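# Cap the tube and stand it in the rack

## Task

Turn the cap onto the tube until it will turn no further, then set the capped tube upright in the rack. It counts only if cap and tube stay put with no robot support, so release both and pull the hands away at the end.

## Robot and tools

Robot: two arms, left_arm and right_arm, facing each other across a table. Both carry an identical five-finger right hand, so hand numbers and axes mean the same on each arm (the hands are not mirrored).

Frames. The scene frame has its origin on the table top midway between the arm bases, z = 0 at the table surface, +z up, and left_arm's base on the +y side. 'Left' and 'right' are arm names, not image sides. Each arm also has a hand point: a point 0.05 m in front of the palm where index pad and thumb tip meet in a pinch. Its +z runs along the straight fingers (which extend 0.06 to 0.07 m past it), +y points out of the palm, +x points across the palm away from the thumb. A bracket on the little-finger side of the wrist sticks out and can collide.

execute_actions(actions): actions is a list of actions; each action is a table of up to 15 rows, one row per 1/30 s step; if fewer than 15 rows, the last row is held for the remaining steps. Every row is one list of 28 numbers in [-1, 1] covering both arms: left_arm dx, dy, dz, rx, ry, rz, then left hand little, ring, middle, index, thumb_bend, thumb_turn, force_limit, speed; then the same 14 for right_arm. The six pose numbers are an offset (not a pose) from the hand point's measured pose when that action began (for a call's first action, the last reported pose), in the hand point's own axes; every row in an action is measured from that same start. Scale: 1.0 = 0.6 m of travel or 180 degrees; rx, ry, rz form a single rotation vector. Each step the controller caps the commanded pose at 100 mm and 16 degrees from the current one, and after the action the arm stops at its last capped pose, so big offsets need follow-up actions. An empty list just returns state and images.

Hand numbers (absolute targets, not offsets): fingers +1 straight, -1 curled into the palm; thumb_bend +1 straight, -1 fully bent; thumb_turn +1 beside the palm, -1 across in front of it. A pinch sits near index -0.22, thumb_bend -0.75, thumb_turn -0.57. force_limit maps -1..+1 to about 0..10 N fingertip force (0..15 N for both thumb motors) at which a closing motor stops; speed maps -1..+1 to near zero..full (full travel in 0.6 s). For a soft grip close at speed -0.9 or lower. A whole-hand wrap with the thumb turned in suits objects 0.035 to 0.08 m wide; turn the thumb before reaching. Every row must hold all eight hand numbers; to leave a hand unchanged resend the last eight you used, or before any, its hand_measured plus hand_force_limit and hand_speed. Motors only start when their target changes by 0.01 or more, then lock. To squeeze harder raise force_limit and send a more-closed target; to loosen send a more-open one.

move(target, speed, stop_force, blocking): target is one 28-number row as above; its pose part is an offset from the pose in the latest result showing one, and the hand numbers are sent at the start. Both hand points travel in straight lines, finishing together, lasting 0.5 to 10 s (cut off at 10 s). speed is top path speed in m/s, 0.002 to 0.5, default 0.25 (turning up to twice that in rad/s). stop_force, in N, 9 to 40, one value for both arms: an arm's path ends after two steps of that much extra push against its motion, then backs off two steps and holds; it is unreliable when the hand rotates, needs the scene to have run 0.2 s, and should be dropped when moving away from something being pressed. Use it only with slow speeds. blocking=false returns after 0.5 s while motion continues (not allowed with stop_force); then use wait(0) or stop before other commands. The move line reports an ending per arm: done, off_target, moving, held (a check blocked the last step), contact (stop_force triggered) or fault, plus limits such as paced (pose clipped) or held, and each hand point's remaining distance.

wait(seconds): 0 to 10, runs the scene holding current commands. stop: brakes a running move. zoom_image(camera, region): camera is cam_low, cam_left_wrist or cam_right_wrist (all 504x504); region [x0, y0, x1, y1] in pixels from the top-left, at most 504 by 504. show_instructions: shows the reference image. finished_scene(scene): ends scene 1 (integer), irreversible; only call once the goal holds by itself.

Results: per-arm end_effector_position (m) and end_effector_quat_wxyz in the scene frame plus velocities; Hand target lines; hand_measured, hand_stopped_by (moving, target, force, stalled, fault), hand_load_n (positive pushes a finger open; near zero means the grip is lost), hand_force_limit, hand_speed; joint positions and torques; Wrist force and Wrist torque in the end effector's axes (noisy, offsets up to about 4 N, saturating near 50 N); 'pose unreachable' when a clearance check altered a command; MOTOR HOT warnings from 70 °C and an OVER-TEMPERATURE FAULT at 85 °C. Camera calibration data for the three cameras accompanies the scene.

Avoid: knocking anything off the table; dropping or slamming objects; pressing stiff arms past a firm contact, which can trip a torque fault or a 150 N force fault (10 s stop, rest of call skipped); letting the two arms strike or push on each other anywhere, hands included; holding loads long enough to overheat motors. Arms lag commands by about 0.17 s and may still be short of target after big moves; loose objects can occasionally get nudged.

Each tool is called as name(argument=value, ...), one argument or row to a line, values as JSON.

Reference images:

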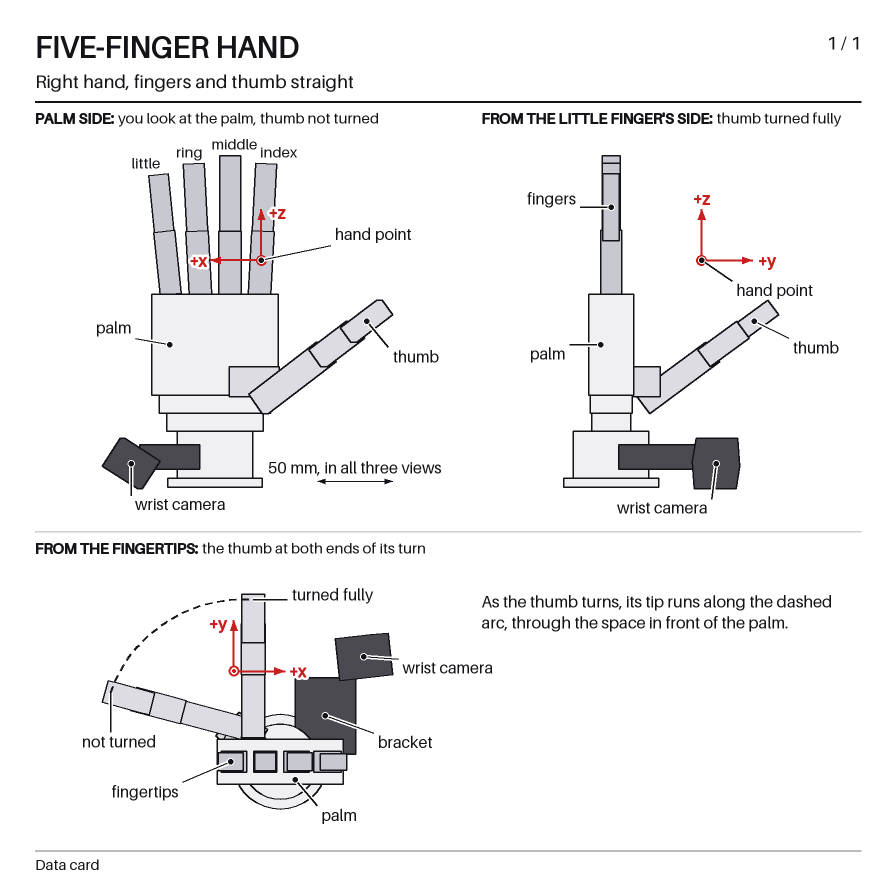

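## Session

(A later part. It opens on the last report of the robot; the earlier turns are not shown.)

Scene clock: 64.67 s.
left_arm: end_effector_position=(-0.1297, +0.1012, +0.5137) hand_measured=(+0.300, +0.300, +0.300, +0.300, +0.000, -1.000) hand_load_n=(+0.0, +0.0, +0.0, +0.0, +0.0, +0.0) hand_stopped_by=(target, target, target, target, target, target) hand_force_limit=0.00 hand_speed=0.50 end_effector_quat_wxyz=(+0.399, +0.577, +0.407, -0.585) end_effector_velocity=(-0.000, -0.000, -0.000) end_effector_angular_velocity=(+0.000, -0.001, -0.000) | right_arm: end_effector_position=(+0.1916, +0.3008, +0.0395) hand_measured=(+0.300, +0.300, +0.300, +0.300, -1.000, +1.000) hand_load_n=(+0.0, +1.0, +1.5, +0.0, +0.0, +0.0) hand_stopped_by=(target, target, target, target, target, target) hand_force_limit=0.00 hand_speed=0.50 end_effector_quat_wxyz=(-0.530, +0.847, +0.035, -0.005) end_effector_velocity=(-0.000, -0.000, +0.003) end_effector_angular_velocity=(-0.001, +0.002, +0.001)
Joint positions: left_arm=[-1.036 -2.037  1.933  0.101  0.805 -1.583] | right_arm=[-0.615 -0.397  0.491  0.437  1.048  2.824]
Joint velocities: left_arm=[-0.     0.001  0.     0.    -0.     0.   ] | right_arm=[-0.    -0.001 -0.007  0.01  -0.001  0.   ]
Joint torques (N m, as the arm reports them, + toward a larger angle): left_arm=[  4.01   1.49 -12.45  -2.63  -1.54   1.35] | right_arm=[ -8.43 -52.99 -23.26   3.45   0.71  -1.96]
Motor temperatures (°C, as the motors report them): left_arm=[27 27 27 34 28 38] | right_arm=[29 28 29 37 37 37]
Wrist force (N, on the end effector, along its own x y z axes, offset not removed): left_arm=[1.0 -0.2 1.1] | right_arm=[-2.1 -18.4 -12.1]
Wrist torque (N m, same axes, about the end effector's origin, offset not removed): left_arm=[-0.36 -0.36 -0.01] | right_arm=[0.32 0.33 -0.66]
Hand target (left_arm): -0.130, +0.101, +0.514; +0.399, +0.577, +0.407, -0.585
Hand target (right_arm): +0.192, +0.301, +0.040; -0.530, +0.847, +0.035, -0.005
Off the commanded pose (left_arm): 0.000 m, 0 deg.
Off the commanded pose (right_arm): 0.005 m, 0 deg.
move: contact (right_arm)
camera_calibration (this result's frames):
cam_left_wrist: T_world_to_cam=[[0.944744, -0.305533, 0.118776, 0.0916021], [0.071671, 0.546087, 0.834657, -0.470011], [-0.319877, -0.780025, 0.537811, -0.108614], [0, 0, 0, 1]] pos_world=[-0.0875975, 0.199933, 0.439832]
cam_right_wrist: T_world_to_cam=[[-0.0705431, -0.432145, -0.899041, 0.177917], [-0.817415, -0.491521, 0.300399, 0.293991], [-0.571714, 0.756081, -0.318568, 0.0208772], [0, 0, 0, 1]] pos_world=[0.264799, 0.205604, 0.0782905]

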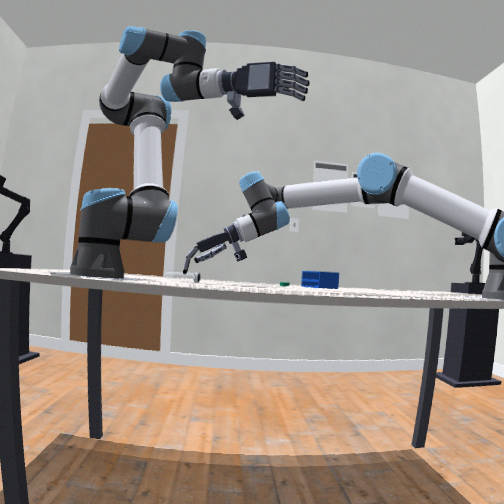

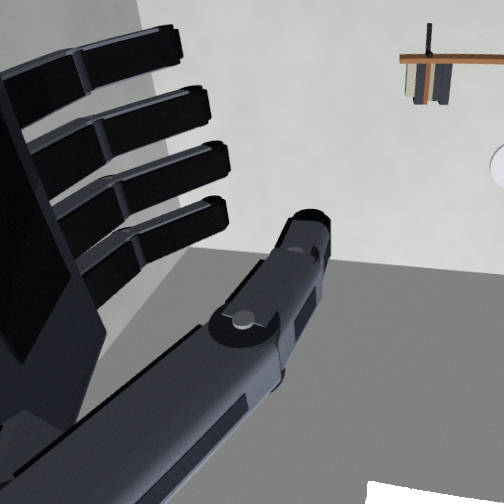

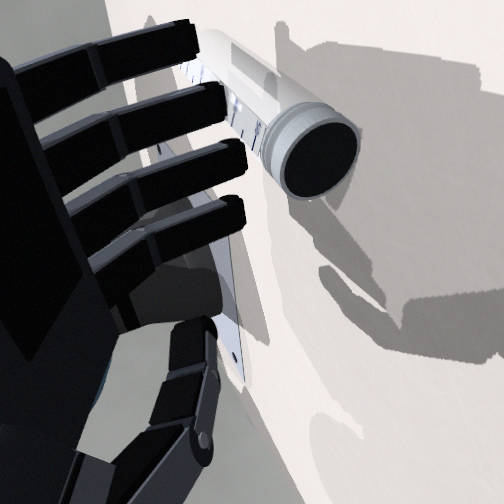

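move(
  target=[0,0,0,0,0,0,0.3,0.3,0.3,0.3,0,-1,0,0.5, -0.0108,0.071,-0.1503,-0.004,0.1248,0.0607,0.3,0.3,0.3,0.3,-1,1,0,0.5],
  speed=0.04,
)

Scene clock: 70.73 s.
left_arm: end_effector_position=(-0.1297, +0.1012, +0.5137) hand_measured=(+0.300, +0.300, +0.300, +0.300, +0.000, -1.000) hand_load_n=(+0.0, +0.0, +0.0, +0.0, +0.0, +0.0) hand_stopped_by=(target, target, target, target, target, target) hand_force_limit=0.00 hand_speed=0.50 end_effector_quat_wxyz=(+0.399, +0.577, +0.407, -0.585) end_effector_velocity=(-0.000, -0.000, -0.000) end_effector_angular_velocity=(+0.000, -0.003, +0.000) | right_arm: end_effector_position=(+0.1915, +0.2011, +0.0408) hand_measured=(+0.300, +0.300, +0.300, +0.300, -1.000, +1.000) hand_load_n=(+0.0, +0.0, +0.0, +0.0, +0.0, +0.0) hand_stopped_by=(target, target, target, target, target, target) hand_force_limit=0.00 hand_speed=0.50 end_effector_quat_wxyz=(+0.518, -0.835, +0.148, -0.110) end_effector_velocity=(-0.000, -0.002, +0.000) end_effector_angular_velocity=(+0.001, -0.000, -0.008)
Joint positions: left_arm=[-1.036 -2.037  1.933  0.101  0.805 -1.583] | right_arm=[-0.575 -0.789  1.234  0.011  1.468  3.059]
Joint velocities: left_arm=[ 0.     0.001  0.     0.    -0.     0.002] | right_arm=[ 0.001 -0.005  0.01  -0.006  0.008  0.005]
Joint torques (N m, as the arm reports them, + toward a larger angle): left_arm=[  4.6    2.5  -12.81  -2.74  -1.49   1.61] | right_arm=[  8.65 -57.53  -8.49  -1.85   2.63   2.21]
Motor temperatures (°C, as the motors report them): left_arm=[27 27 27 34 28 38] | right_arm=[29 28 29 37 37 37]
Wrist force (N, on the end effector, along its own x y z axes, offset not removed): left_arm=[0.3 -0.2 1.9] | right_arm=[0.4 -4.3 -0.1]
Wrist torque (N m, same axes, about the end effector's origin, offset not removed): left_arm=[-0.35 -0.26 -0.06] | right_arm=[-0.58 -0.12 -0.02]
Hand target (left_arm): -0.130, +0.101, +0.514; +0.399, +0.577, +0.407, -0.585
Hand target (right_arm): +0.192, +0.201, +0.041; -0.518, +0.835, -0.149, +0.110
Off the commanded pose (left_arm): 0.000 m, 0 deg.
Off the commanded pose (right_arm): 0.000 m, 0 deg.
move: done
camera_calibration (this result's frames):
cam_left_wrist: T_world_to_cam=[[0.944744, -0.305533, 0.118776, 0.091602], [0.071671, 0.546087, 0.834657, -0.470012], [-0.319877, -0.780025, 0.537811, -0.108614], [0, 0, 0, 1]] pos_world=[-0.0875975, 0.199933, 0.439832]
cam_right_wrist: T_world_to_cam=[[-0.245801, -0.362641, -0.898929, 0.155552], [-0.948558, -0.100926, 0.300087, 0.191152], [-0.199549, 0.926448, -0.319179, -0.00889169], [0, 0, 0, 1]] pos_world=[0.21778, 0.0839395, 0.07963]

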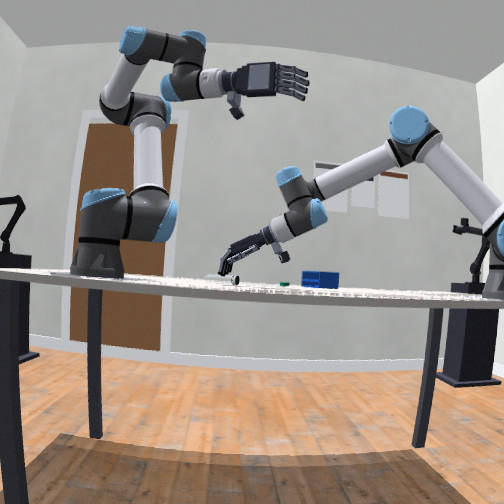

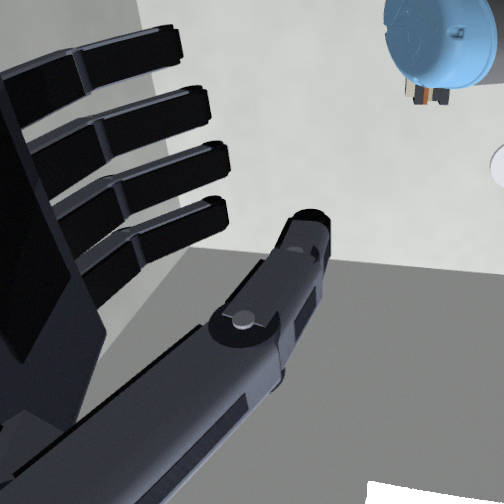

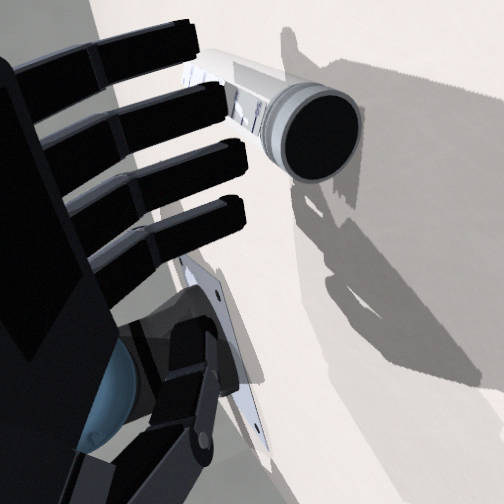

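move(
  target=[0,0,0,0,0,0,0.3,0.3,0.3,0.3,0,-1,0,0.5, 0,0.0885,-0.179,-0.008,0.2496,0.1214,0.3,0.3,0.3,0.3,-1,1,0,0.5],
  speed=0.06,
)

Scene clock: 78.47 s.
left_arm: end_effector_position=(-0.1297, +0.1012, +0.5137) hand_measured=(+0.300, +0.300, +0.300, +0.300, +0.000, -1.000) hand_load_n=(+0.0, +0.0, +0.0, +0.0, +0.0, +0.0) hand_stopped_by=(target, target, target, target, target, target) hand_force_limit=0.00 hand_speed=0.50 end_effector_quat_wxyz=(+0.399, +0.577, +0.407, -0.585) end_effector_velocity=(+0.000, +0.000, +0.000) end_effector_angular_velocity=(+0.000, +0.001, -0.000) | right_arm: end_effector_position=(+0.1481, +0.0895, +0.0402) hand_measured=(+0.300, +0.300, +0.300, +0.300, -1.000, +1.000) hand_load_n=(+0.0, +0.5, +0.0, +0.0, +0.0, +0.0) hand_stopped_by=(target, target, target, target, target, target) hand_force_limit=0.00 hand_speed=0.50 end_effector_quat_wxyz=(+0.423, -0.695, +0.487, -0.318) end_effector_velocity=(-0.001, -0.001, +0.000) end_effector_angular_velocity=(+0.001, +0.003, -0.012)
Joint positions: left_arm=[-1.036 -2.037  1.933  0.101  0.805 -1.583] | right_arm=[-0.301 -0.784  1.276  0.268  2.451  3.74 ]
Joint velocities: left_arm=[ 0. -0.  0. -0.  0. -0.] | right_arm=[ 0.002  0.005 -0.008  0.017  0.008  0.019]
Joint torques (N m, as the arm reports them, + toward a larger angle): left_arm=[  4.46   2.74 -13.17  -2.75  -1.46   1.45] | right_arm=[  9.17 -36.57 -28.27   2.93   3.65   2.31]
Motor temperatures (°C, as the motors report them): left_arm=[27 27 27 34 28 38] | right_arm=[29 28 29 37 37 37]
Wrist force (N, on the end effector, along its own x y z axes, offset not removed): left_arm=[0.5 -1.6 2.4] | right_arm=[-3.2 -2.5 -2.8]
Wrist torque (N m, same axes, about the end effector's origin, offset not removed): left_arm=[-0.67 -0.32 -0.08] | right_arm=[-0.11 0.72 -0.08]
Hand target (left_arm): -0.130, +0.101, +0.514; +0.399, +0.577, +0.407, -0.585
Hand target (right_arm): +0.148, +0.089, +0.040; -0.423, +0.694, -0.487, +0.319
Off the commanded pose (left_arm): 0.000 m, 0 deg.
Off the commanded pose (right_arm): 0.000 m, 0 deg.
move: done
camera_calibration (this result's frames):
cam_left_wrist: T_world_to_cam=[[0.944744, -0.305533, 0.118776, 0.091602], [0.0716709, 0.546087, 0.834657, -0.470012], [-0.319877, -0.780025, 0.537811, -0.108614], [0, 0, 0, 1]] pos_world=[-0.0875975, 0.199933, 0.439832]
cam_right_wrist: T_world_to_cam=[[-0.435326, -0.0464051, -0.899076, 0.103677], [-0.688189, 0.661012, 0.299098, 0.0320999], [0.58042, 0.748939, -0.319691, -0.0139687], [0, 0, 0, 1]] pos_world=[0.0753319, -0.00594553, 0.0791471]

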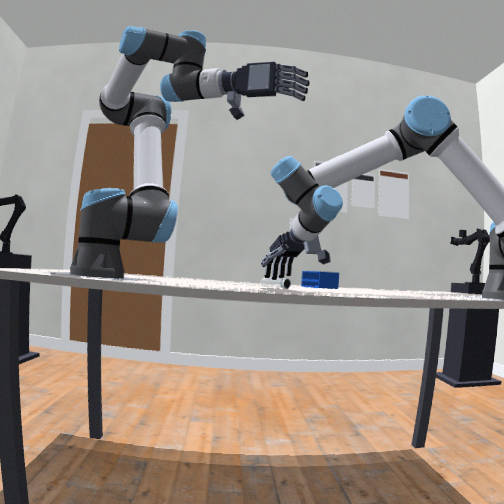

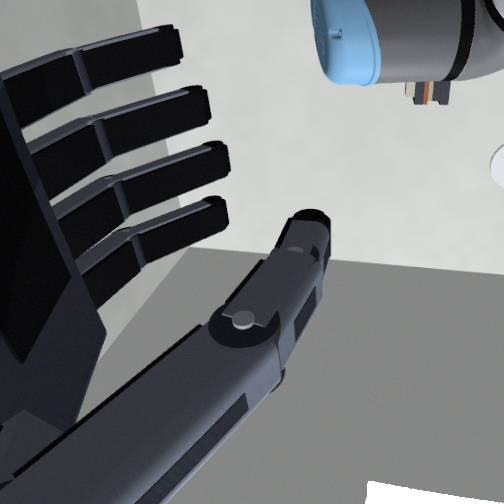

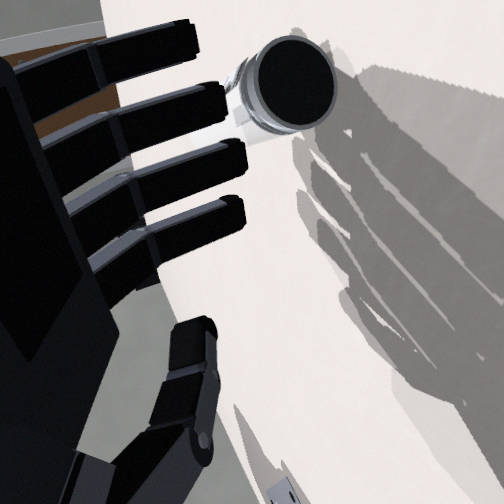

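move(
  target=[0,0,0,0,0,0,0.3,0.3,0.3,0.3,0,-1,0,0.5, -0.03,0.0866,-0.18,0,0,0,0.3,0.3,0.3,0.3,-1,1,0,0.5],
  speed=0.04,
)

Scene clock: 82.00 s.
left_arm: end_effector_position=(-0.1297, +0.1012, +0.5137) hand_measured=(+0.300, +0.300, +0.300, +0.300, +0.000, -1.000) hand_load_n=(+0.0, +0.0, +0.0, +0.0, +0.0, +0.0) hand_stopped_by=(target, target, target, target, target, target) hand_force_limit=0.00 hand_speed=0.50 end_effector_quat_wxyz=(+0.399, +0.577, +0.407, -0.585) end_effector_velocity=(-0.000, +0.000, +0.000) end_effector_angular_velocity=(-0.000, +0.001, -0.001) | right_arm: end_effector_position=(+0.0290, +0.0679, +0.0404) hand_measured=(+0.300, +0.300, +0.300, +0.300, -1.000, +1.000) hand_load_n=(+0.0, +0.0, +0.0, +0.0, +0.0, +0.0) hand_stopped_by=(target, target, target, target, target, target) hand_force_limit=0.00 hand_speed=0.50 end_effector_quat_wxyz=(+0.423, -0.695, +0.487, -0.318) end_effector_velocity=(-0.002, -0.000, +0.000) end_effector_angular_velocity=(+0.000, +0.000, -0.000)
Joint positions: left_arm=[-1.036 -2.037  1.933  0.101  0.805 -1.583] | right_arm=[-0.1   -0.755  1.269  0.46   2.582  4.003]
Joint velocities: left_arm=[-0.001 -0.001  0.    -0.     0.    -0.001] | right_arm=[ 0.004  0.001 -0.003  0.007  0.002  0.007]
Joint torques (N m, as the arm reports them, + toward a larger angle): left_arm=[  5.6    2.99 -12.76  -2.89  -1.46   1.51] | right_arm=[  9.35 -38.69 -28.56   3.45   3.81   2.3 ]
Motor temperatures (°C, as the motors report them): left_arm=[27 27 27 34 28 38] | right_arm=[29 28 29 37 37 37]
Wrist force (N, on the end effector, along its own x y z axes, offset not removed): left_arm=[2.3 -1.5 2.9] | right_arm=[0.2 -2.3 0.3]
Wrist torque (N m, same axes, about the end effector's origin, offset not removed): left_arm=[-0.58 -0.60 0.10] | right_arm=[-0.43 0.16 -0.37]
Hand target (left_arm): -0.130, +0.101, +0.514; +0.399, +0.577, +0.407, -0.585
Hand target (right_arm): +0.029, +0.068, +0.040; -0.423, +0.695, -0.487, +0.318
Off the commanded pose (left_arm): 0.000 m, 0 deg.
Off the commanded pose (right_arm): 0.000 m, 0 deg.
move: done
camera_calibration (this result's frames):
cam_left_wrist: T_world_to_cam=[[0.944744, -0.305533, 0.118776, 0.091602], [0.0716709, 0.546087, 0.834657, -0.470012], [-0.319877, -0.780025, 0.537811, -0.108614], [0, 0, 0, 1]] pos_world=[-0.0875975, 0.199933, 0.439832]
cam_right_wrist: T_world_to_cam=[[-0.435558, -0.0463945, -0.898964, 0.0509717], [-0.688164, 0.66094, 0.299313, -0.035556], [0.580275, 0.749003, -0.319805, 0.0714284], [0, 0, 0, 1]] pos_world=[-0.0437153, -0.027635, 0.0793073]

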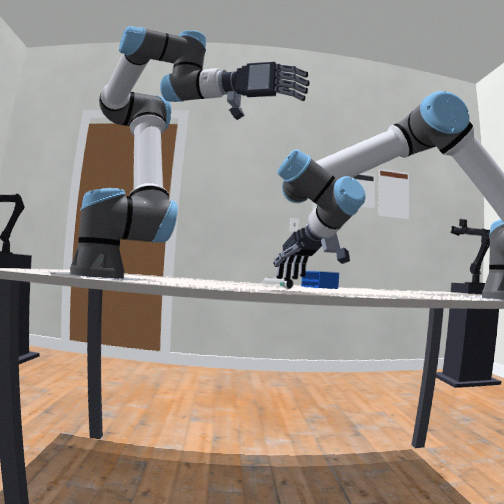

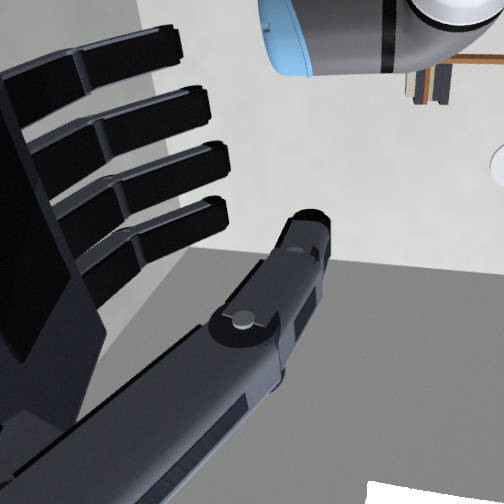

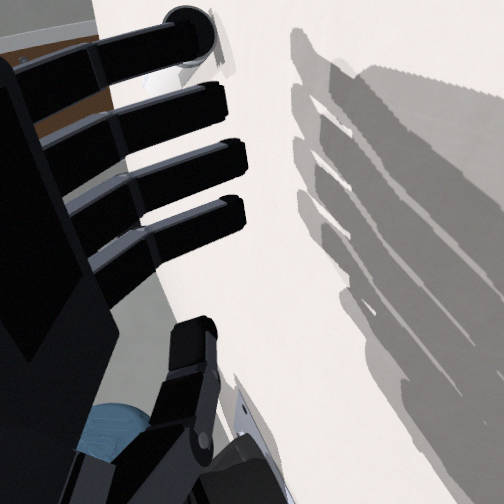

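move(
  target=[0,0,0,0,0,0,0.3,0.3,0.3,0.3,0,-1,0,0.5, 0,-0.09,-0.044,0,0,0,0.35,0.35,0.35,0.35,0.2,-1,0,0.5],
)

move(
  target=[0,0,0,0,0,0,0.3,0.3,0.3,0.3,0,-1,0,0.5, 0.085,-0.095,0.195,0.016,-0.499,-0.243,0.35,0.35,0.35,0.35,0.2,-1,0,0.5],
  speed=0.35,
)

Scene clock: 83.47 s.
left_arm: end_effector_position=(-0.1297, +0.1012, +0.5137) hand_measured=(+0.300, +0.300, +0.300, +0.300, +0.000, -1.000) hand_load_n=(+0.0, +0.0, +0.0, +0.0, +0.0, +0.0) hand_stopped_by=(target, target, target, target, target, target) hand_force_limit=0.00 hand_speed=0.50 end_effector_quat_wxyz=(+0.399, +0.577, +0.407, -0.585) end_effector_velocity=(+0.001, +0.000, +0.000) end_effector_angular_velocity=(-0.001, +0.000, +0.001) | right_arm: end_effector_position=(+0.0284, +0.0696, +0.1005) hand_measured=(+0.350, +0.350, +0.350, +0.350, +0.200, -1.000) hand_load_n=(+0.0, +0.0, +0.0, +0.0, +0.0, +0.0) hand_stopped_by=(target, target, target, target, target, target) hand_force_limit=0.00 hand_speed=0.50 end_effector_quat_wxyz=(+0.423, -0.695, +0.487, -0.318) end_effector_velocity=(+0.000, -0.000, +0.000) end_effector_angular_velocity=(+0.000, -0.000, -0.001)
Joint positions: left_arm=[-1.036 -2.037  1.933  0.101  0.805 -1.583] | right_arm=[-0.099 -0.817  1.212  0.58   2.583  4.005]
Joint velocities: left_arm=[ 0.001 -0.001 -0.     0.     0.     0.001] | right_arm=[ 0.    -0.    -0.     0.001  0.001  0.001]
Joint torques (N m, as the arm reports them, + toward a larger angle): left_arm=[  4.57   1.96 -13.08  -2.89  -1.57   1.45] | right_arm=[  8.31 -54.79 -28.99   3.38   4.04   2.34]
Motor temperatures (°C, as the motors report them): left_arm=[27 27 27 34 28 38] | right_arm=[29 28 29 37 37 37]
Wrist force (N, on the end effector, along its own x y z axes, offset not removed): left_arm=[1.6 -1.8 2.1] | right_arm=[-3.3 -3.6 -1.9]
Wrist torque (N m, same axes, about the end effector's origin, offset not removed): left_arm=[-0.66 -0.53 -0.03] | right_arm=[-0.55 0.66 -0.34]
Hand target (left_arm): -0.130, +0.101, +0.514; +0.399, +0.577, +0.407, -0.585
Hand target (right_arm): +0.028, +0.070, +0.100; -0.423, +0.695, -0.487, +0.318
Off the commanded pose (left_arm): 0.000 m, 0 deg.
Off the commanded pose (right_arm): 0.000 m, 0 deg.
move: done
camera_calibration (this result's frames):
cam_left_wrist: T_world_to_cam=[[0.944744, -0.305533, 0.118776, 0.091602], [0.0716709, 0.546087, 0.834657, -0.470011], [-0.319877, -0.780025, 0.537811, -0.108614], [0, 0, 0, 1]] pos_world=[-0.0875975, 0.199933, 0.439832]
cam_right_wrist: T_world_to_cam=[[-0.435557, -0.0463977, -0.898964, 0.104796], [-0.688169, 0.660936, 0.299312, -0.0550895], [0.58027, 0.749007, -0.319805, 0.089681], [0, 0, 0, 1]] pos_world=[-0.0443054, -0.0258988, 0.139377]

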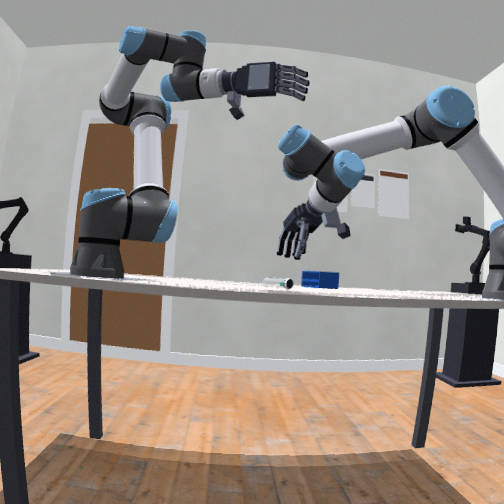

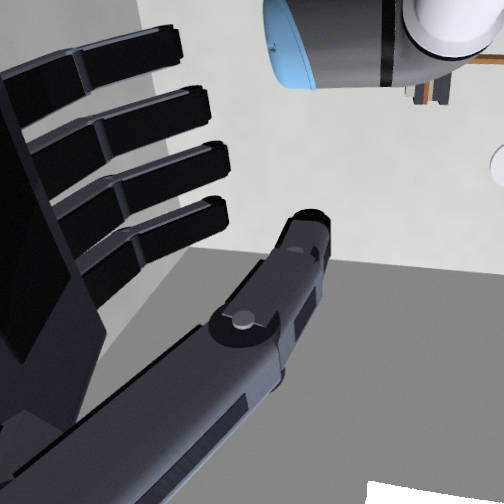

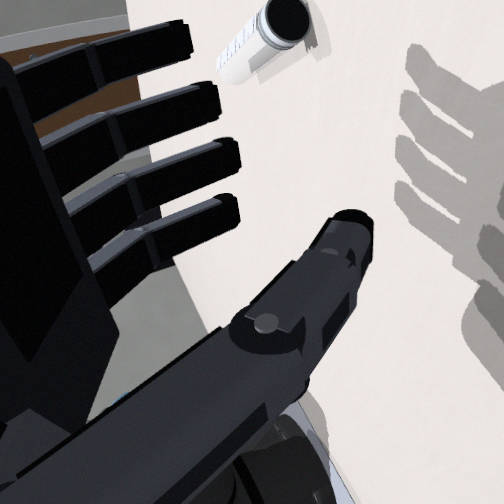

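Scene clock: 86.70 s.
left_arm: end_effector_position=(-0.1297, +0.1012, +0.5137) hand_measured=(+0.300, +0.300, +0.300, +0.300, +0.000, -1.000) hand_load_n=(+0.0, +0.0, +0.0, +0.0, +0.0, +0.0) hand_stopped_by=(target, target, target, target, target, target) hand_force_limit=0.00 hand_speed=0.50 end_effector_quat_wxyz=(+0.399, +0.577, +0.407, -0.585) end_effector_velocity=(+0.000, +0.000, +0.000) end_effector_angular_velocity=(-0.001, -0.000, -0.000) | right_arm: end_effector_position=(+0.1683, +0.0634, +0.1018) hand_measured=(+0.350, +0.350, +0.350, +0.350, +0.200, -1.000) hand_load_n=(+0.0, +0.0, +0.0, +0.0, +0.0, +0.0) hand_stopped_by=(target, target, target, target, target, target) hand_force_limit=0.00 hand_speed=0.50 end_effector_quat_wxyz=(-0.517, +0.819, +0.218, -0.119) end_effector_velocity=(+0.000, -0.000, -0.001) end_effector_angular_velocity=(-0.010, -0.000, +0.013)
Joint positions: left_arm=[-1.036 -2.037  1.933  0.101  0.805 -1.583] | right_arm=[-0.876 -0.8    1.196  0.652  0.529  2.126]
Joint velocities: left_arm=[-0.    -0.001  0.    -0.    -0.     0.001] | right_arm=[ 0.001  0.015 -0.022  0.039  0.    -0.028]
Joint torques (N m, as the arm reports them, + toward a larger angle): left_arm=[  5.05   1.93 -13.69  -2.94  -1.52   1.65] | right_arm=[  8.39 -38.06 -28.3    3.55  -3.39  -2.28]
Motor temperatures (°C, as the motors report them): left_arm=[27 27 27 34 28 38] | right_arm=[29 28 29 37 37 37]
Wrist force (N, on the end effector, along its own x y z axes, offset not removed): left_arm=[0.6 -2.0 2.0] | right_arm=[4.1 -2.1 -2.0]
Wrist torque (N m, same axes, about the end effector's origin, offset not removed): left_arm=[-0.65 -0.32 -0.12] | right_arm=[-0.14 -0.37 0.43]
Hand target (left_arm): -0.130, +0.101, +0.514; +0.399, +0.577, +0.407, -0.585
Hand target (right_arm): +0.168, +0.063, +0.102; -0.516, +0.819, +0.219, -0.120
Off the commanded pose (left_arm): 0.000 m, 0 deg.
Off the commanded pose (right_arm): 0.000 m, 0 deg.
move: done
camera_calibration (this result's frames):
cam_left_wrist: T_world_to_cam=[[0.944744, -0.305533, 0.118776, 0.091602], [0.0716709, 0.546087, 0.834657, -0.470011], [-0.319877, -0.780025, 0.537811, -0.108614], [0, 0, 0, 1]] pos_world=[-0.0875975, 0.199933, 0.439832]
cam_right_wrist: T_world_to_cam=[[0.11918, -0.420461, -0.899449, 0.0970738], [-0.533009, -0.791395, 0.299324, 0.110839], [-0.837674, 0.443741, -0.318428, 0.271481], [0, 0, 0, 1]] pos_world=[0.274921, 0.00806574, 0.140583]

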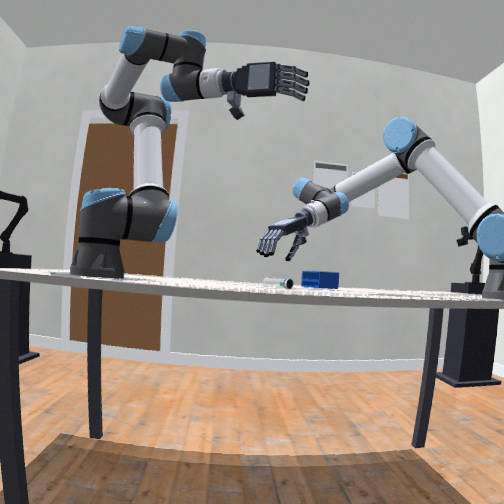

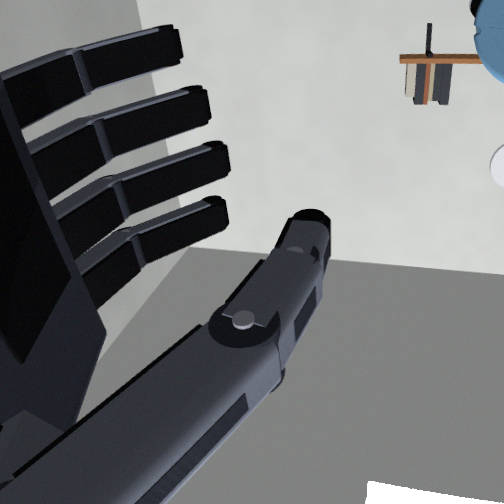

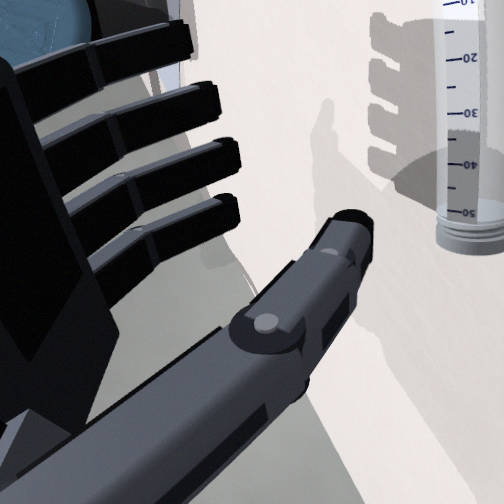

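move(
  target=[0,0,0,0,0,0,0.3,0.3,0.3,0.3,0,-1,0,0.5, 0.051,0.09,0.007,-0.02,-0.065,-0.022,0.6,0.3,0.3,0.3,0,-1,0,0.5],
  speed=0.1,
)

move(
  target=[0,0,0,0,0,0,0.3,0.3,0.3,0.3,0,-1,0,0.5, 0,0.039,0.0225,0,0,0,0.6,0.3,0.3,0.3,0,-1,0,0.5],
  speed=0.02,
  stop_force=12,
)

Scene clock: 88.73 s.
left_arm: end_effector_position=(-0.1297, +0.1012, +0.5137) hand_measured=(+0.300, +0.300, +0.300, +0.300, +0.000, -1.000) hand_load_n=(+0.0, +0.0, +0.0, +0.0, +0.0, +0.0) hand_stopped_by=(target, target, target, target, target, target) hand_force_limit=0.00 hand_speed=0.50 end_effector_quat_wxyz=(+0.399, +0.577, +0.407, -0.585) end_effector_velocity=(+0.000, +0.000, +0.001) end_effector_angular_velocity=(-0.001, +0.001, -0.001) | right_arm: end_effector_position=(+0.2058, +0.0613, +0.0524) hand_measured=(+0.600, +0.300, +0.300, +0.300, +0.000, -1.000) hand_load_n=(+0.0, +0.0, +0.0, +0.0, +0.0, +0.0) hand_stopped_by=(target, target, target, target, target, target) hand_force_limit=0.00 hand_speed=0.50 end_effector_quat_wxyz=(-0.470, +0.811, +0.301, -0.177) end_effector_velocity=(+0.002, +0.000, -0.002) end_effector_angular_velocity=(-0.006, +0.002, +0.013)
Joint positions: left_arm=[-1.036 -2.037  1.933  0.101  0.805 -1.583] | right_arm=[-0.904 -0.501  0.849  1.175  0.519  1.631]
Joint velocities: left_arm=[-0.001 -0.002 -0.     0.     0.     0.001] | right_arm=[-0.     0.018 -0.025  0.036  0.002 -0.026]
Joint torques (N m, as the arm reports them, + toward a larger angle): left_arm=[  4.16   2.59 -13.82  -2.83  -1.58   1.47] | right_arm=[ -7.51 -44.95 -28.92   4.28   1.3   -2.37]
Motor temperatures (°C, as the motors report them): left_arm=[27 27 27 34 28 38] | right_arm=[29 28 29 37 37 37]
Wrist force (N, on the end effector, along its own x y z axes, offset not removed): left_arm=[0.5 -0.8 0.9] | right_arm=[1.6 -1.6 -5.2]
Wrist torque (N m, same axes, about the end effector's origin, offset not removed): left_arm=[-0.38 -0.32 -0.05] | right_arm=[0.22 0.04 0.16]
Hand target (left_arm): -0.130, +0.101, +0.514; +0.399, +0.577, +0.407, -0.585
Hand target (right_arm): +0.206, +0.061, +0.052; -0.470, +0.811, +0.301, -0.178
Off the commanded pose (left_arm): 0.000 m, 0 deg.
Off the commanded pose (right_arm): 0.000 m, 0 deg.
move: done
camera_calibration (this result's frames):
cam_left_wrist: T_world_to_cam=[[0.944744, -0.305533, 0.118776, 0.091602], [0.0716709, 0.546087, 0.834657, -0.470012], [-0.319877, -0.780025, 0.537811, -0.108614], [0, 0, 0, 1]] pos_world=[-0.0875975, 0.199933, 0.439832]
cam_right_wrist: T_world_to_cam=[[0.219457, -0.449384, -0.865963, 0.0266005], [-0.361541, -0.861866, 0.355634, 0.110006], [-0.906161, 0.235035, -0.351613, 0.316644], [0, 0, 0, 1]] pos_world=[0.320865, 0.0323423, 0.0952492]

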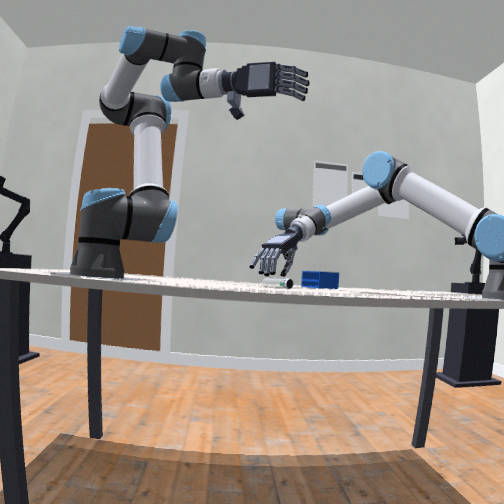

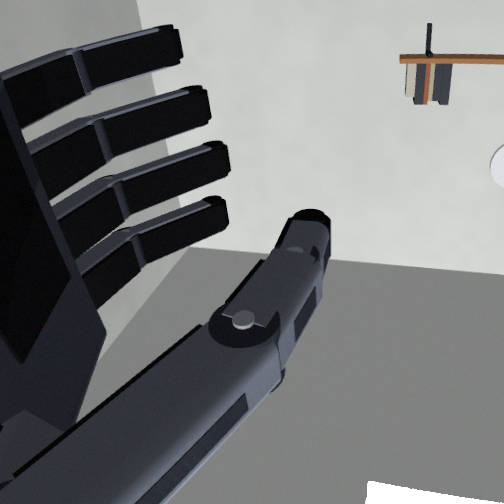

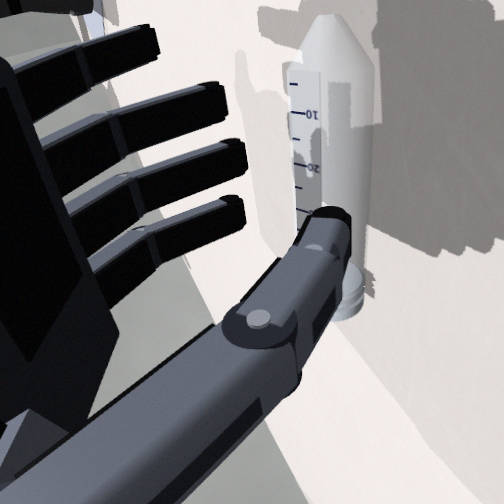

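Scene clock: 90.37 s.
left_arm: end_effector_position=(-0.1297, +0.1012, +0.5137) hand_measured=(+0.300, +0.300, +0.300, +0.300, +0.000, -1.000) hand_load_n=(+0.0, +0.0, +0.0, +0.0, +0.0, +0.0) hand_stopped_by=(target, target, target, target, target, target) hand_force_limit=0.00 hand_speed=0.50 end_effector_quat_wxyz=(+0.399, +0.577, +0.407, -0.585) end_effector_velocity=(-0.000, +0.000, +0.000) end_effector_angular_velocity=(-0.000, +0.000, -0.000) | right_arm: end_effector_position=(+0.2056, +0.0613, +0.0256) hand_measured=(+0.600, +0.300, +0.300, +0.300, +0.000, -1.000) hand_load_n=(+0.0, +0.0, +0.0, +0.0, +0.0, +0.0) hand_stopped_by=(target, target, target, target, target, target) hand_force_limit=0.00 hand_speed=0.50 end_effector_quat_wxyz=(-0.470, +0.811, +0.301, -0.177) end_effector_velocity=(+0.000, +0.000, -0.003) end_effector_angular_velocity=(+0.001, -0.000, +0.000)
Joint positions: left_arm=[-1.036 -2.037  1.933  0.101  0.805 -1.583] | right_arm=[-0.904 -0.472  0.862  1.132  0.519  1.631]
Joint velocities: left_arm=[-0. -0.  0.  0. -0. -0.] | right_arm=[ 0.     0.004  0.001 -0.005 -0.001 -0.   ]
Joint torques (N m, as the arm reports them, + toward a larger angle): left_arm=[  5.36   1.97 -13.31  -2.74  -1.5    1.62] | right_arm=[  8.72 -45.08  -5.83   0.52  -3.94   2.35]
Motor temperatures (°C, as the motors report them): left_arm=[27 27 27 34 28 38] | right_arm=[29 28 29 37 37 37]
Wrist force (N, on the end effector, along its own x y z axes, offset not removed): left_arm=[0.4 -0.9 2.2] | right_arm=[-0.7 -2.1 0.7]
Wrist torque (N m, same axes, about the end effector's origin, offset not removed): left_arm=[-0.47 -0.31 -0.09] | right_arm=[-0.16 0.17 -0.27]
Hand target (left_arm): -0.130, +0.101, +0.514; +0.399, +0.577, +0.407, -0.585
Hand target (right_arm): +0.206, +0.061, +0.025; -0.470, +0.811, +0.301, -0.177
Off the commanded pose (left_arm): 0.000 m, 0 deg.
Off the commanded pose (right_arm): 0.000 m, 0 deg.
move: done
camera_calibration (this result's frames):
cam_left_wrist: T_world_to_cam=[[0.944744, -0.305533, 0.118776, 0.091602], [0.0716708, 0.546087, 0.834657, -0.470012], [-0.319877, -0.780025, 0.537811, -0.108614], [0, 0, 0, 1]] pos_world=[-0.0875975, 0.199933, 0.439832]
cam_right_wrist: T_world_to_cam=[[0.219459, -0.449385, -0.865962, 0.00345009], [-0.361528, -0.861869, 0.35564, 0.119431], [-0.906165, 0.235022, -0.35161, 0.307044], [0, 0, 0, 1]] pos_world=[0.320653, 0.032322, 0.0684731]

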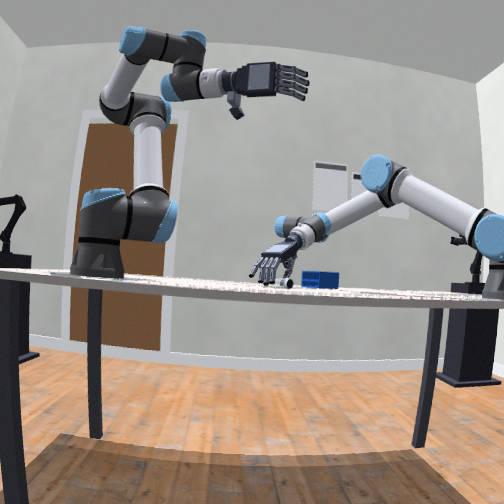

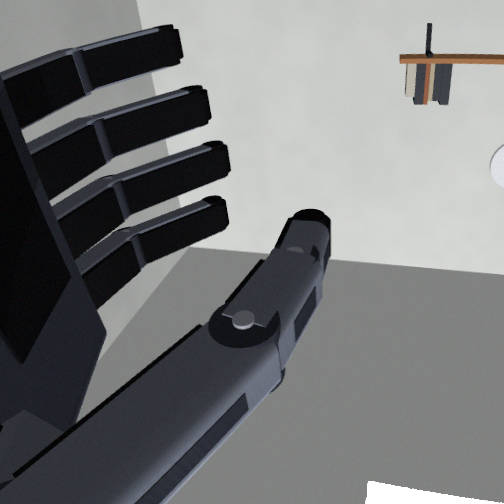

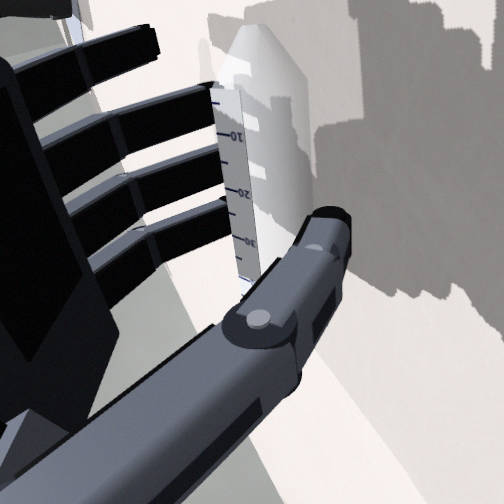

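move(
  target=[0,0,0,0,0,0,0.3,0.3,0.3,0.3,0,-1,0,0.5, 0,0.004,0.002,0,0,0,0.6,0.3,-0.3,-0.3,-0.15,-1,0.4,-0.85],
  speed=0.02,
)

move(
  target=[0,0,0,0,0,0,0.3,0.3,0.3,0.3,0,-1,0,0.5, -0.2,-0.217,-0.124,0,0.289,0.166,0.6,0.3,-0.3,-0.3,-0.15,-1,0.4,-0.85],
  speed=0.2,
)

Scene clock: 92.03 s.
left_arm: end_effector_position=(-0.1297, +0.1012, +0.5137) hand_measured=(+0.300, +0.300, +0.300, +0.300, +0.000, -1.000) hand_load_n=(+0.0, +0.0, +0.0, +0.0, +0.0, +0.0) hand_stopped_by=(target, target, target, target, target, target) hand_force_limit=0.00 hand_speed=0.50 end_effector_quat_wxyz=(+0.399, +0.577, +0.407, -0.585) end_effector_velocity=(+0.000, +0.000, +0.001) end_effector_angular_velocity=(-0.001, +0.001, -0.000) | right_arm: end_effector_position=(+0.2056, +0.0612, +0.0229) hand_measured=(+0.600, +0.300, +0.020, +0.020, -0.138, -1.000) hand_load_n=(+0.0, +0.0, +8.0, +6.5, +9.5, -1.5) hand_stopped_by=(target, target, force, force, target, target) hand_force_limit=0.40 hand_speed=-0.85 end_effector_quat_wxyz=(-0.470, +0.811, +0.301, -0.177) end_effector_velocity=(-0.000, -0.000, -0.000) end_effector_angular_velocity=(-0.000, +0.001, +0.001)
Joint positions: left_arm=[-1.036 -2.037  1.933  0.101  0.805 -1.583] | right_arm=[-0.904 -0.469  0.863  1.128  0.519  1.631]
Joint velocities: left_arm=[-0.    -0.001 -0.     0.    -0.     0.   ] | right_arm=[ 0.     0.001  0.     0.001 -0.001 -0.001]
Joint torques (N m, as the arm reports them, + toward a larger angle): left_arm=[  4.37   1.8  -13.35  -2.78  -1.46   1.49] | right_arm=[ -9.56 -44.66  -4.81   0.48   0.31  -2.33]
Motor temperatures (°C, as the motors report them): left_arm=[27 27 27 34 28 38] | right_arm=[29 28 29 37 37 37]
Wrist force (N, on the end effector, along its own x y z axes, offset not removed): left_arm=[1.9 -2.1 0.7] | right_arm=[-0.7 -8.7 -4.5]
Wrist torque (N m, same axes, about the end effector's origin, offset not removed): left_arm=[-0.65 -0.48 0.08] | right_arm=[-0.20 0.11 -0.05]
Hand target (left_arm): -0.130, +0.101, +0.514; +0.399, +0.577, +0.407, -0.585
Hand target (right_arm): +0.206, +0.061, +0.023; -0.470, +0.811, +0.301, -0.177
Off the commanded pose (left_arm): 0.000 m, 0 deg.
Off the commanded pose (right_arm): 0.000 m, 0 deg.
move: done
camera_calibration (this result's frames):
cam_left_wrist: T_world_to_cam=[[0.944744, -0.305533, 0.118776, 0.091602], [0.0716709, 0.546087, 0.834657, -0.470012], [-0.319877, -0.780025, 0.537811, -0.108614], [0, 0, 0, 1]] pos_world=[-0.0875975, 0.199933, 0.439832]
cam_right_wrist: T_world_to_cam=[[0.21941, -0.44933, -0.866004, 0.00108772], [-0.361503, -0.861893, 0.355606, 0.120303], [-0.906187, 0.235039, -0.351542, 0.306202], [0, 0, 0, 1]] pos_world=[0.320728, 0.0322077, 0.0658043]

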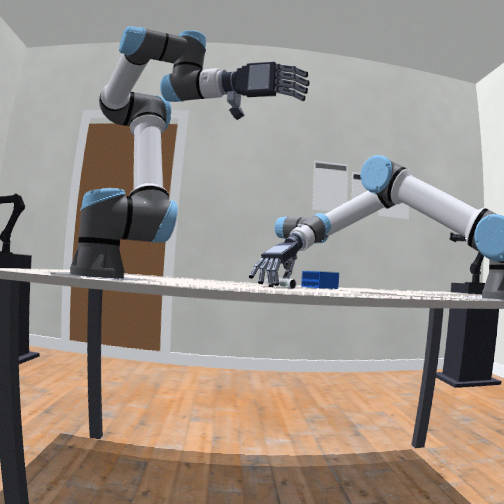

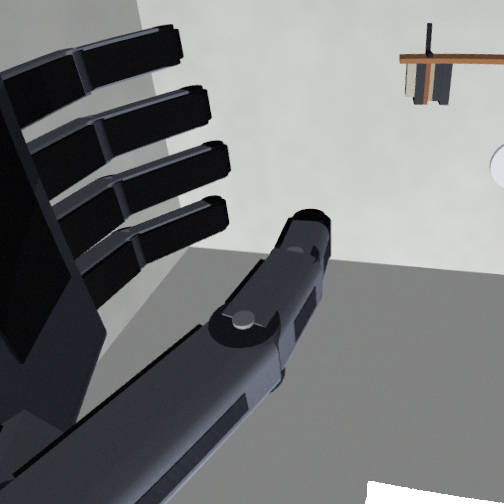

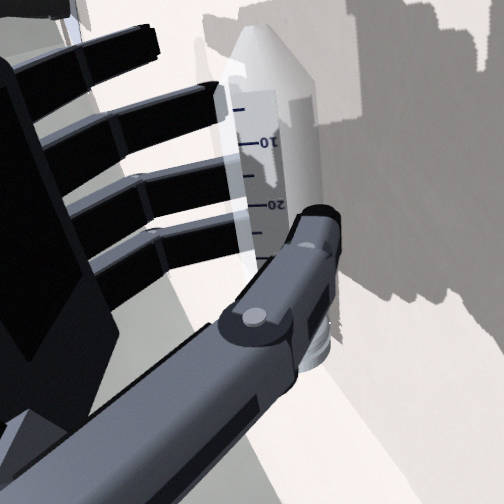

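Scene clock: 95.13 s.
left_arm: end_effector_position=(-0.1297, +0.1012, +0.5137) hand_measured=(+0.300, +0.300, +0.300, +0.300, +0.000, -1.000) hand_load_n=(+0.0, +0.0, +0.0, +0.0, +0.0, +0.0) hand_stopped_by=(target, target, target, target, target, target) hand_force_limit=0.00 hand_speed=0.50 end_effector_quat_wxyz=(+0.399, +0.577, +0.407, -0.585) end_effector_velocity=(-0.000, -0.000, -0.000) end_effector_angular_velocity=(+0.000, -0.001, -0.001) | right_arm: end_effector_position=(+0.1157, -0.0166, +0.1739) hand_measured=(+0.600, +0.300, +0.020, +0.020, -0.138, -1.000) hand_load_n=(+0.0, +0.0, +7.5, +6.0, +10.5, -1.0) hand_stopped_by=(target, target, force, force, target, target) hand_force_limit=0.40 hand_speed=-0.85 end_effector_quat_wxyz=(+0.493, -0.854, +0.144, -0.081) end_effector_velocity=(-0.001, -0.000, +0.001) end_effector_angular_velocity=(-0.002, -0.002, -0.013)
Joint positions: left_arm=[-1.036 -2.037  1.933  0.101  0.805 -1.583] | right_arm=[-0.699 -1.404  1.784  0.164  1.319  2.997]
Joint velocities: left_arm=[-0.  0.  0.  0.  0.  0.] | right_arm=[ 0.008 -0.003 -0.     0.002  0.019  0.009]
Joint torques (N m, as the arm reports them, + toward a larger angle): left_arm=[  3.71   2.33 -13.97  -2.72  -1.36   1.44] | right_arm=[  7.81 -34.6   -8.32   1.79   2.76   2.43]
Motor temperatures (°C, as the motors report them): left_arm=[27 27 27 34 28 38] | right_arm=[29 28 29 37 37 37]
Wrist force (N, on the end effector, along its own x y z axes, offset not removed): left_arm=[0.7 -1.4 1.2] | right_arm=[1.7 -5.0 0.7]
Wrist torque (N m, same axes, about the end effector's origin, offset not removed): left_arm=[-0.50 -0.33 -0.06] | right_arm=[-0.76 -0.20 0.25]
Hand target (left_arm): -0.130, +0.101, +0.514; +0.399, +0.577, +0.407, -0.585
Hand target (right_arm): +0.116, -0.017, +0.174; -0.493, +0.854, -0.145, +0.081
Off the commanded pose (left_arm): 0.000 m, 0 deg.
Off the commanded pose (right_arm): 0.001 m, 0 deg.
move: done
camera_calibration (this result's frames):
cam_left_wrist: T_world_to_cam=[[0.944744, -0.305533, 0.118776, 0.091602], [0.071671, 0.546087, 0.834657, -0.470011], [-0.319877, -0.780025, 0.537811, -0.108614], [0, 0, 0, 1]] pos_world=[-0.0875975, 0.199933, 0.439832]
cam_right_wrist: T_world_to_cam=[[-0.280741, -0.419744, -0.863134, 0.174455], [-0.926142, -0.117537, 0.358393, 0.0443358], [-0.251884, 0.9, -0.355745, 0.232127], [0, 0, 0, 1]] pos_world=[0.148507, -0.130476, 0.217267]

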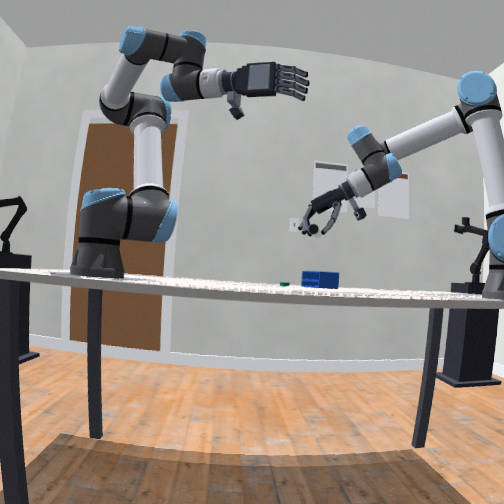

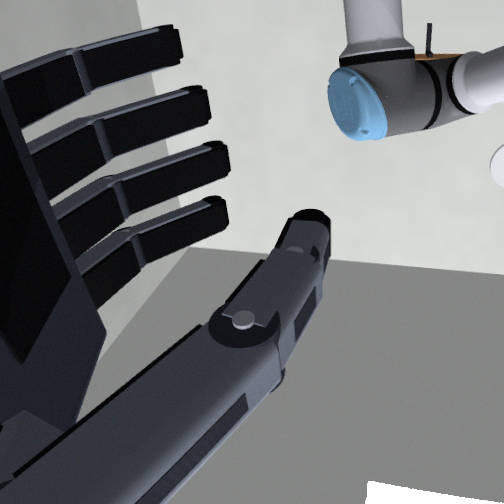

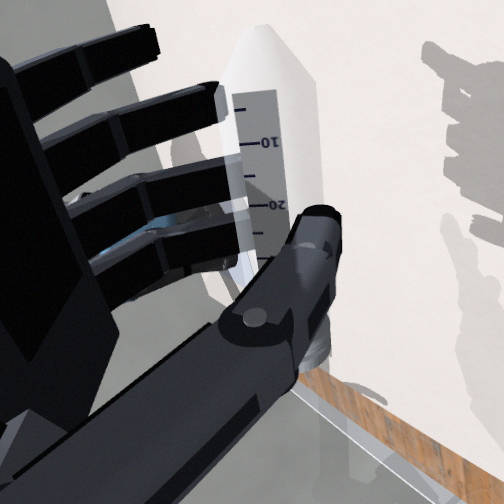

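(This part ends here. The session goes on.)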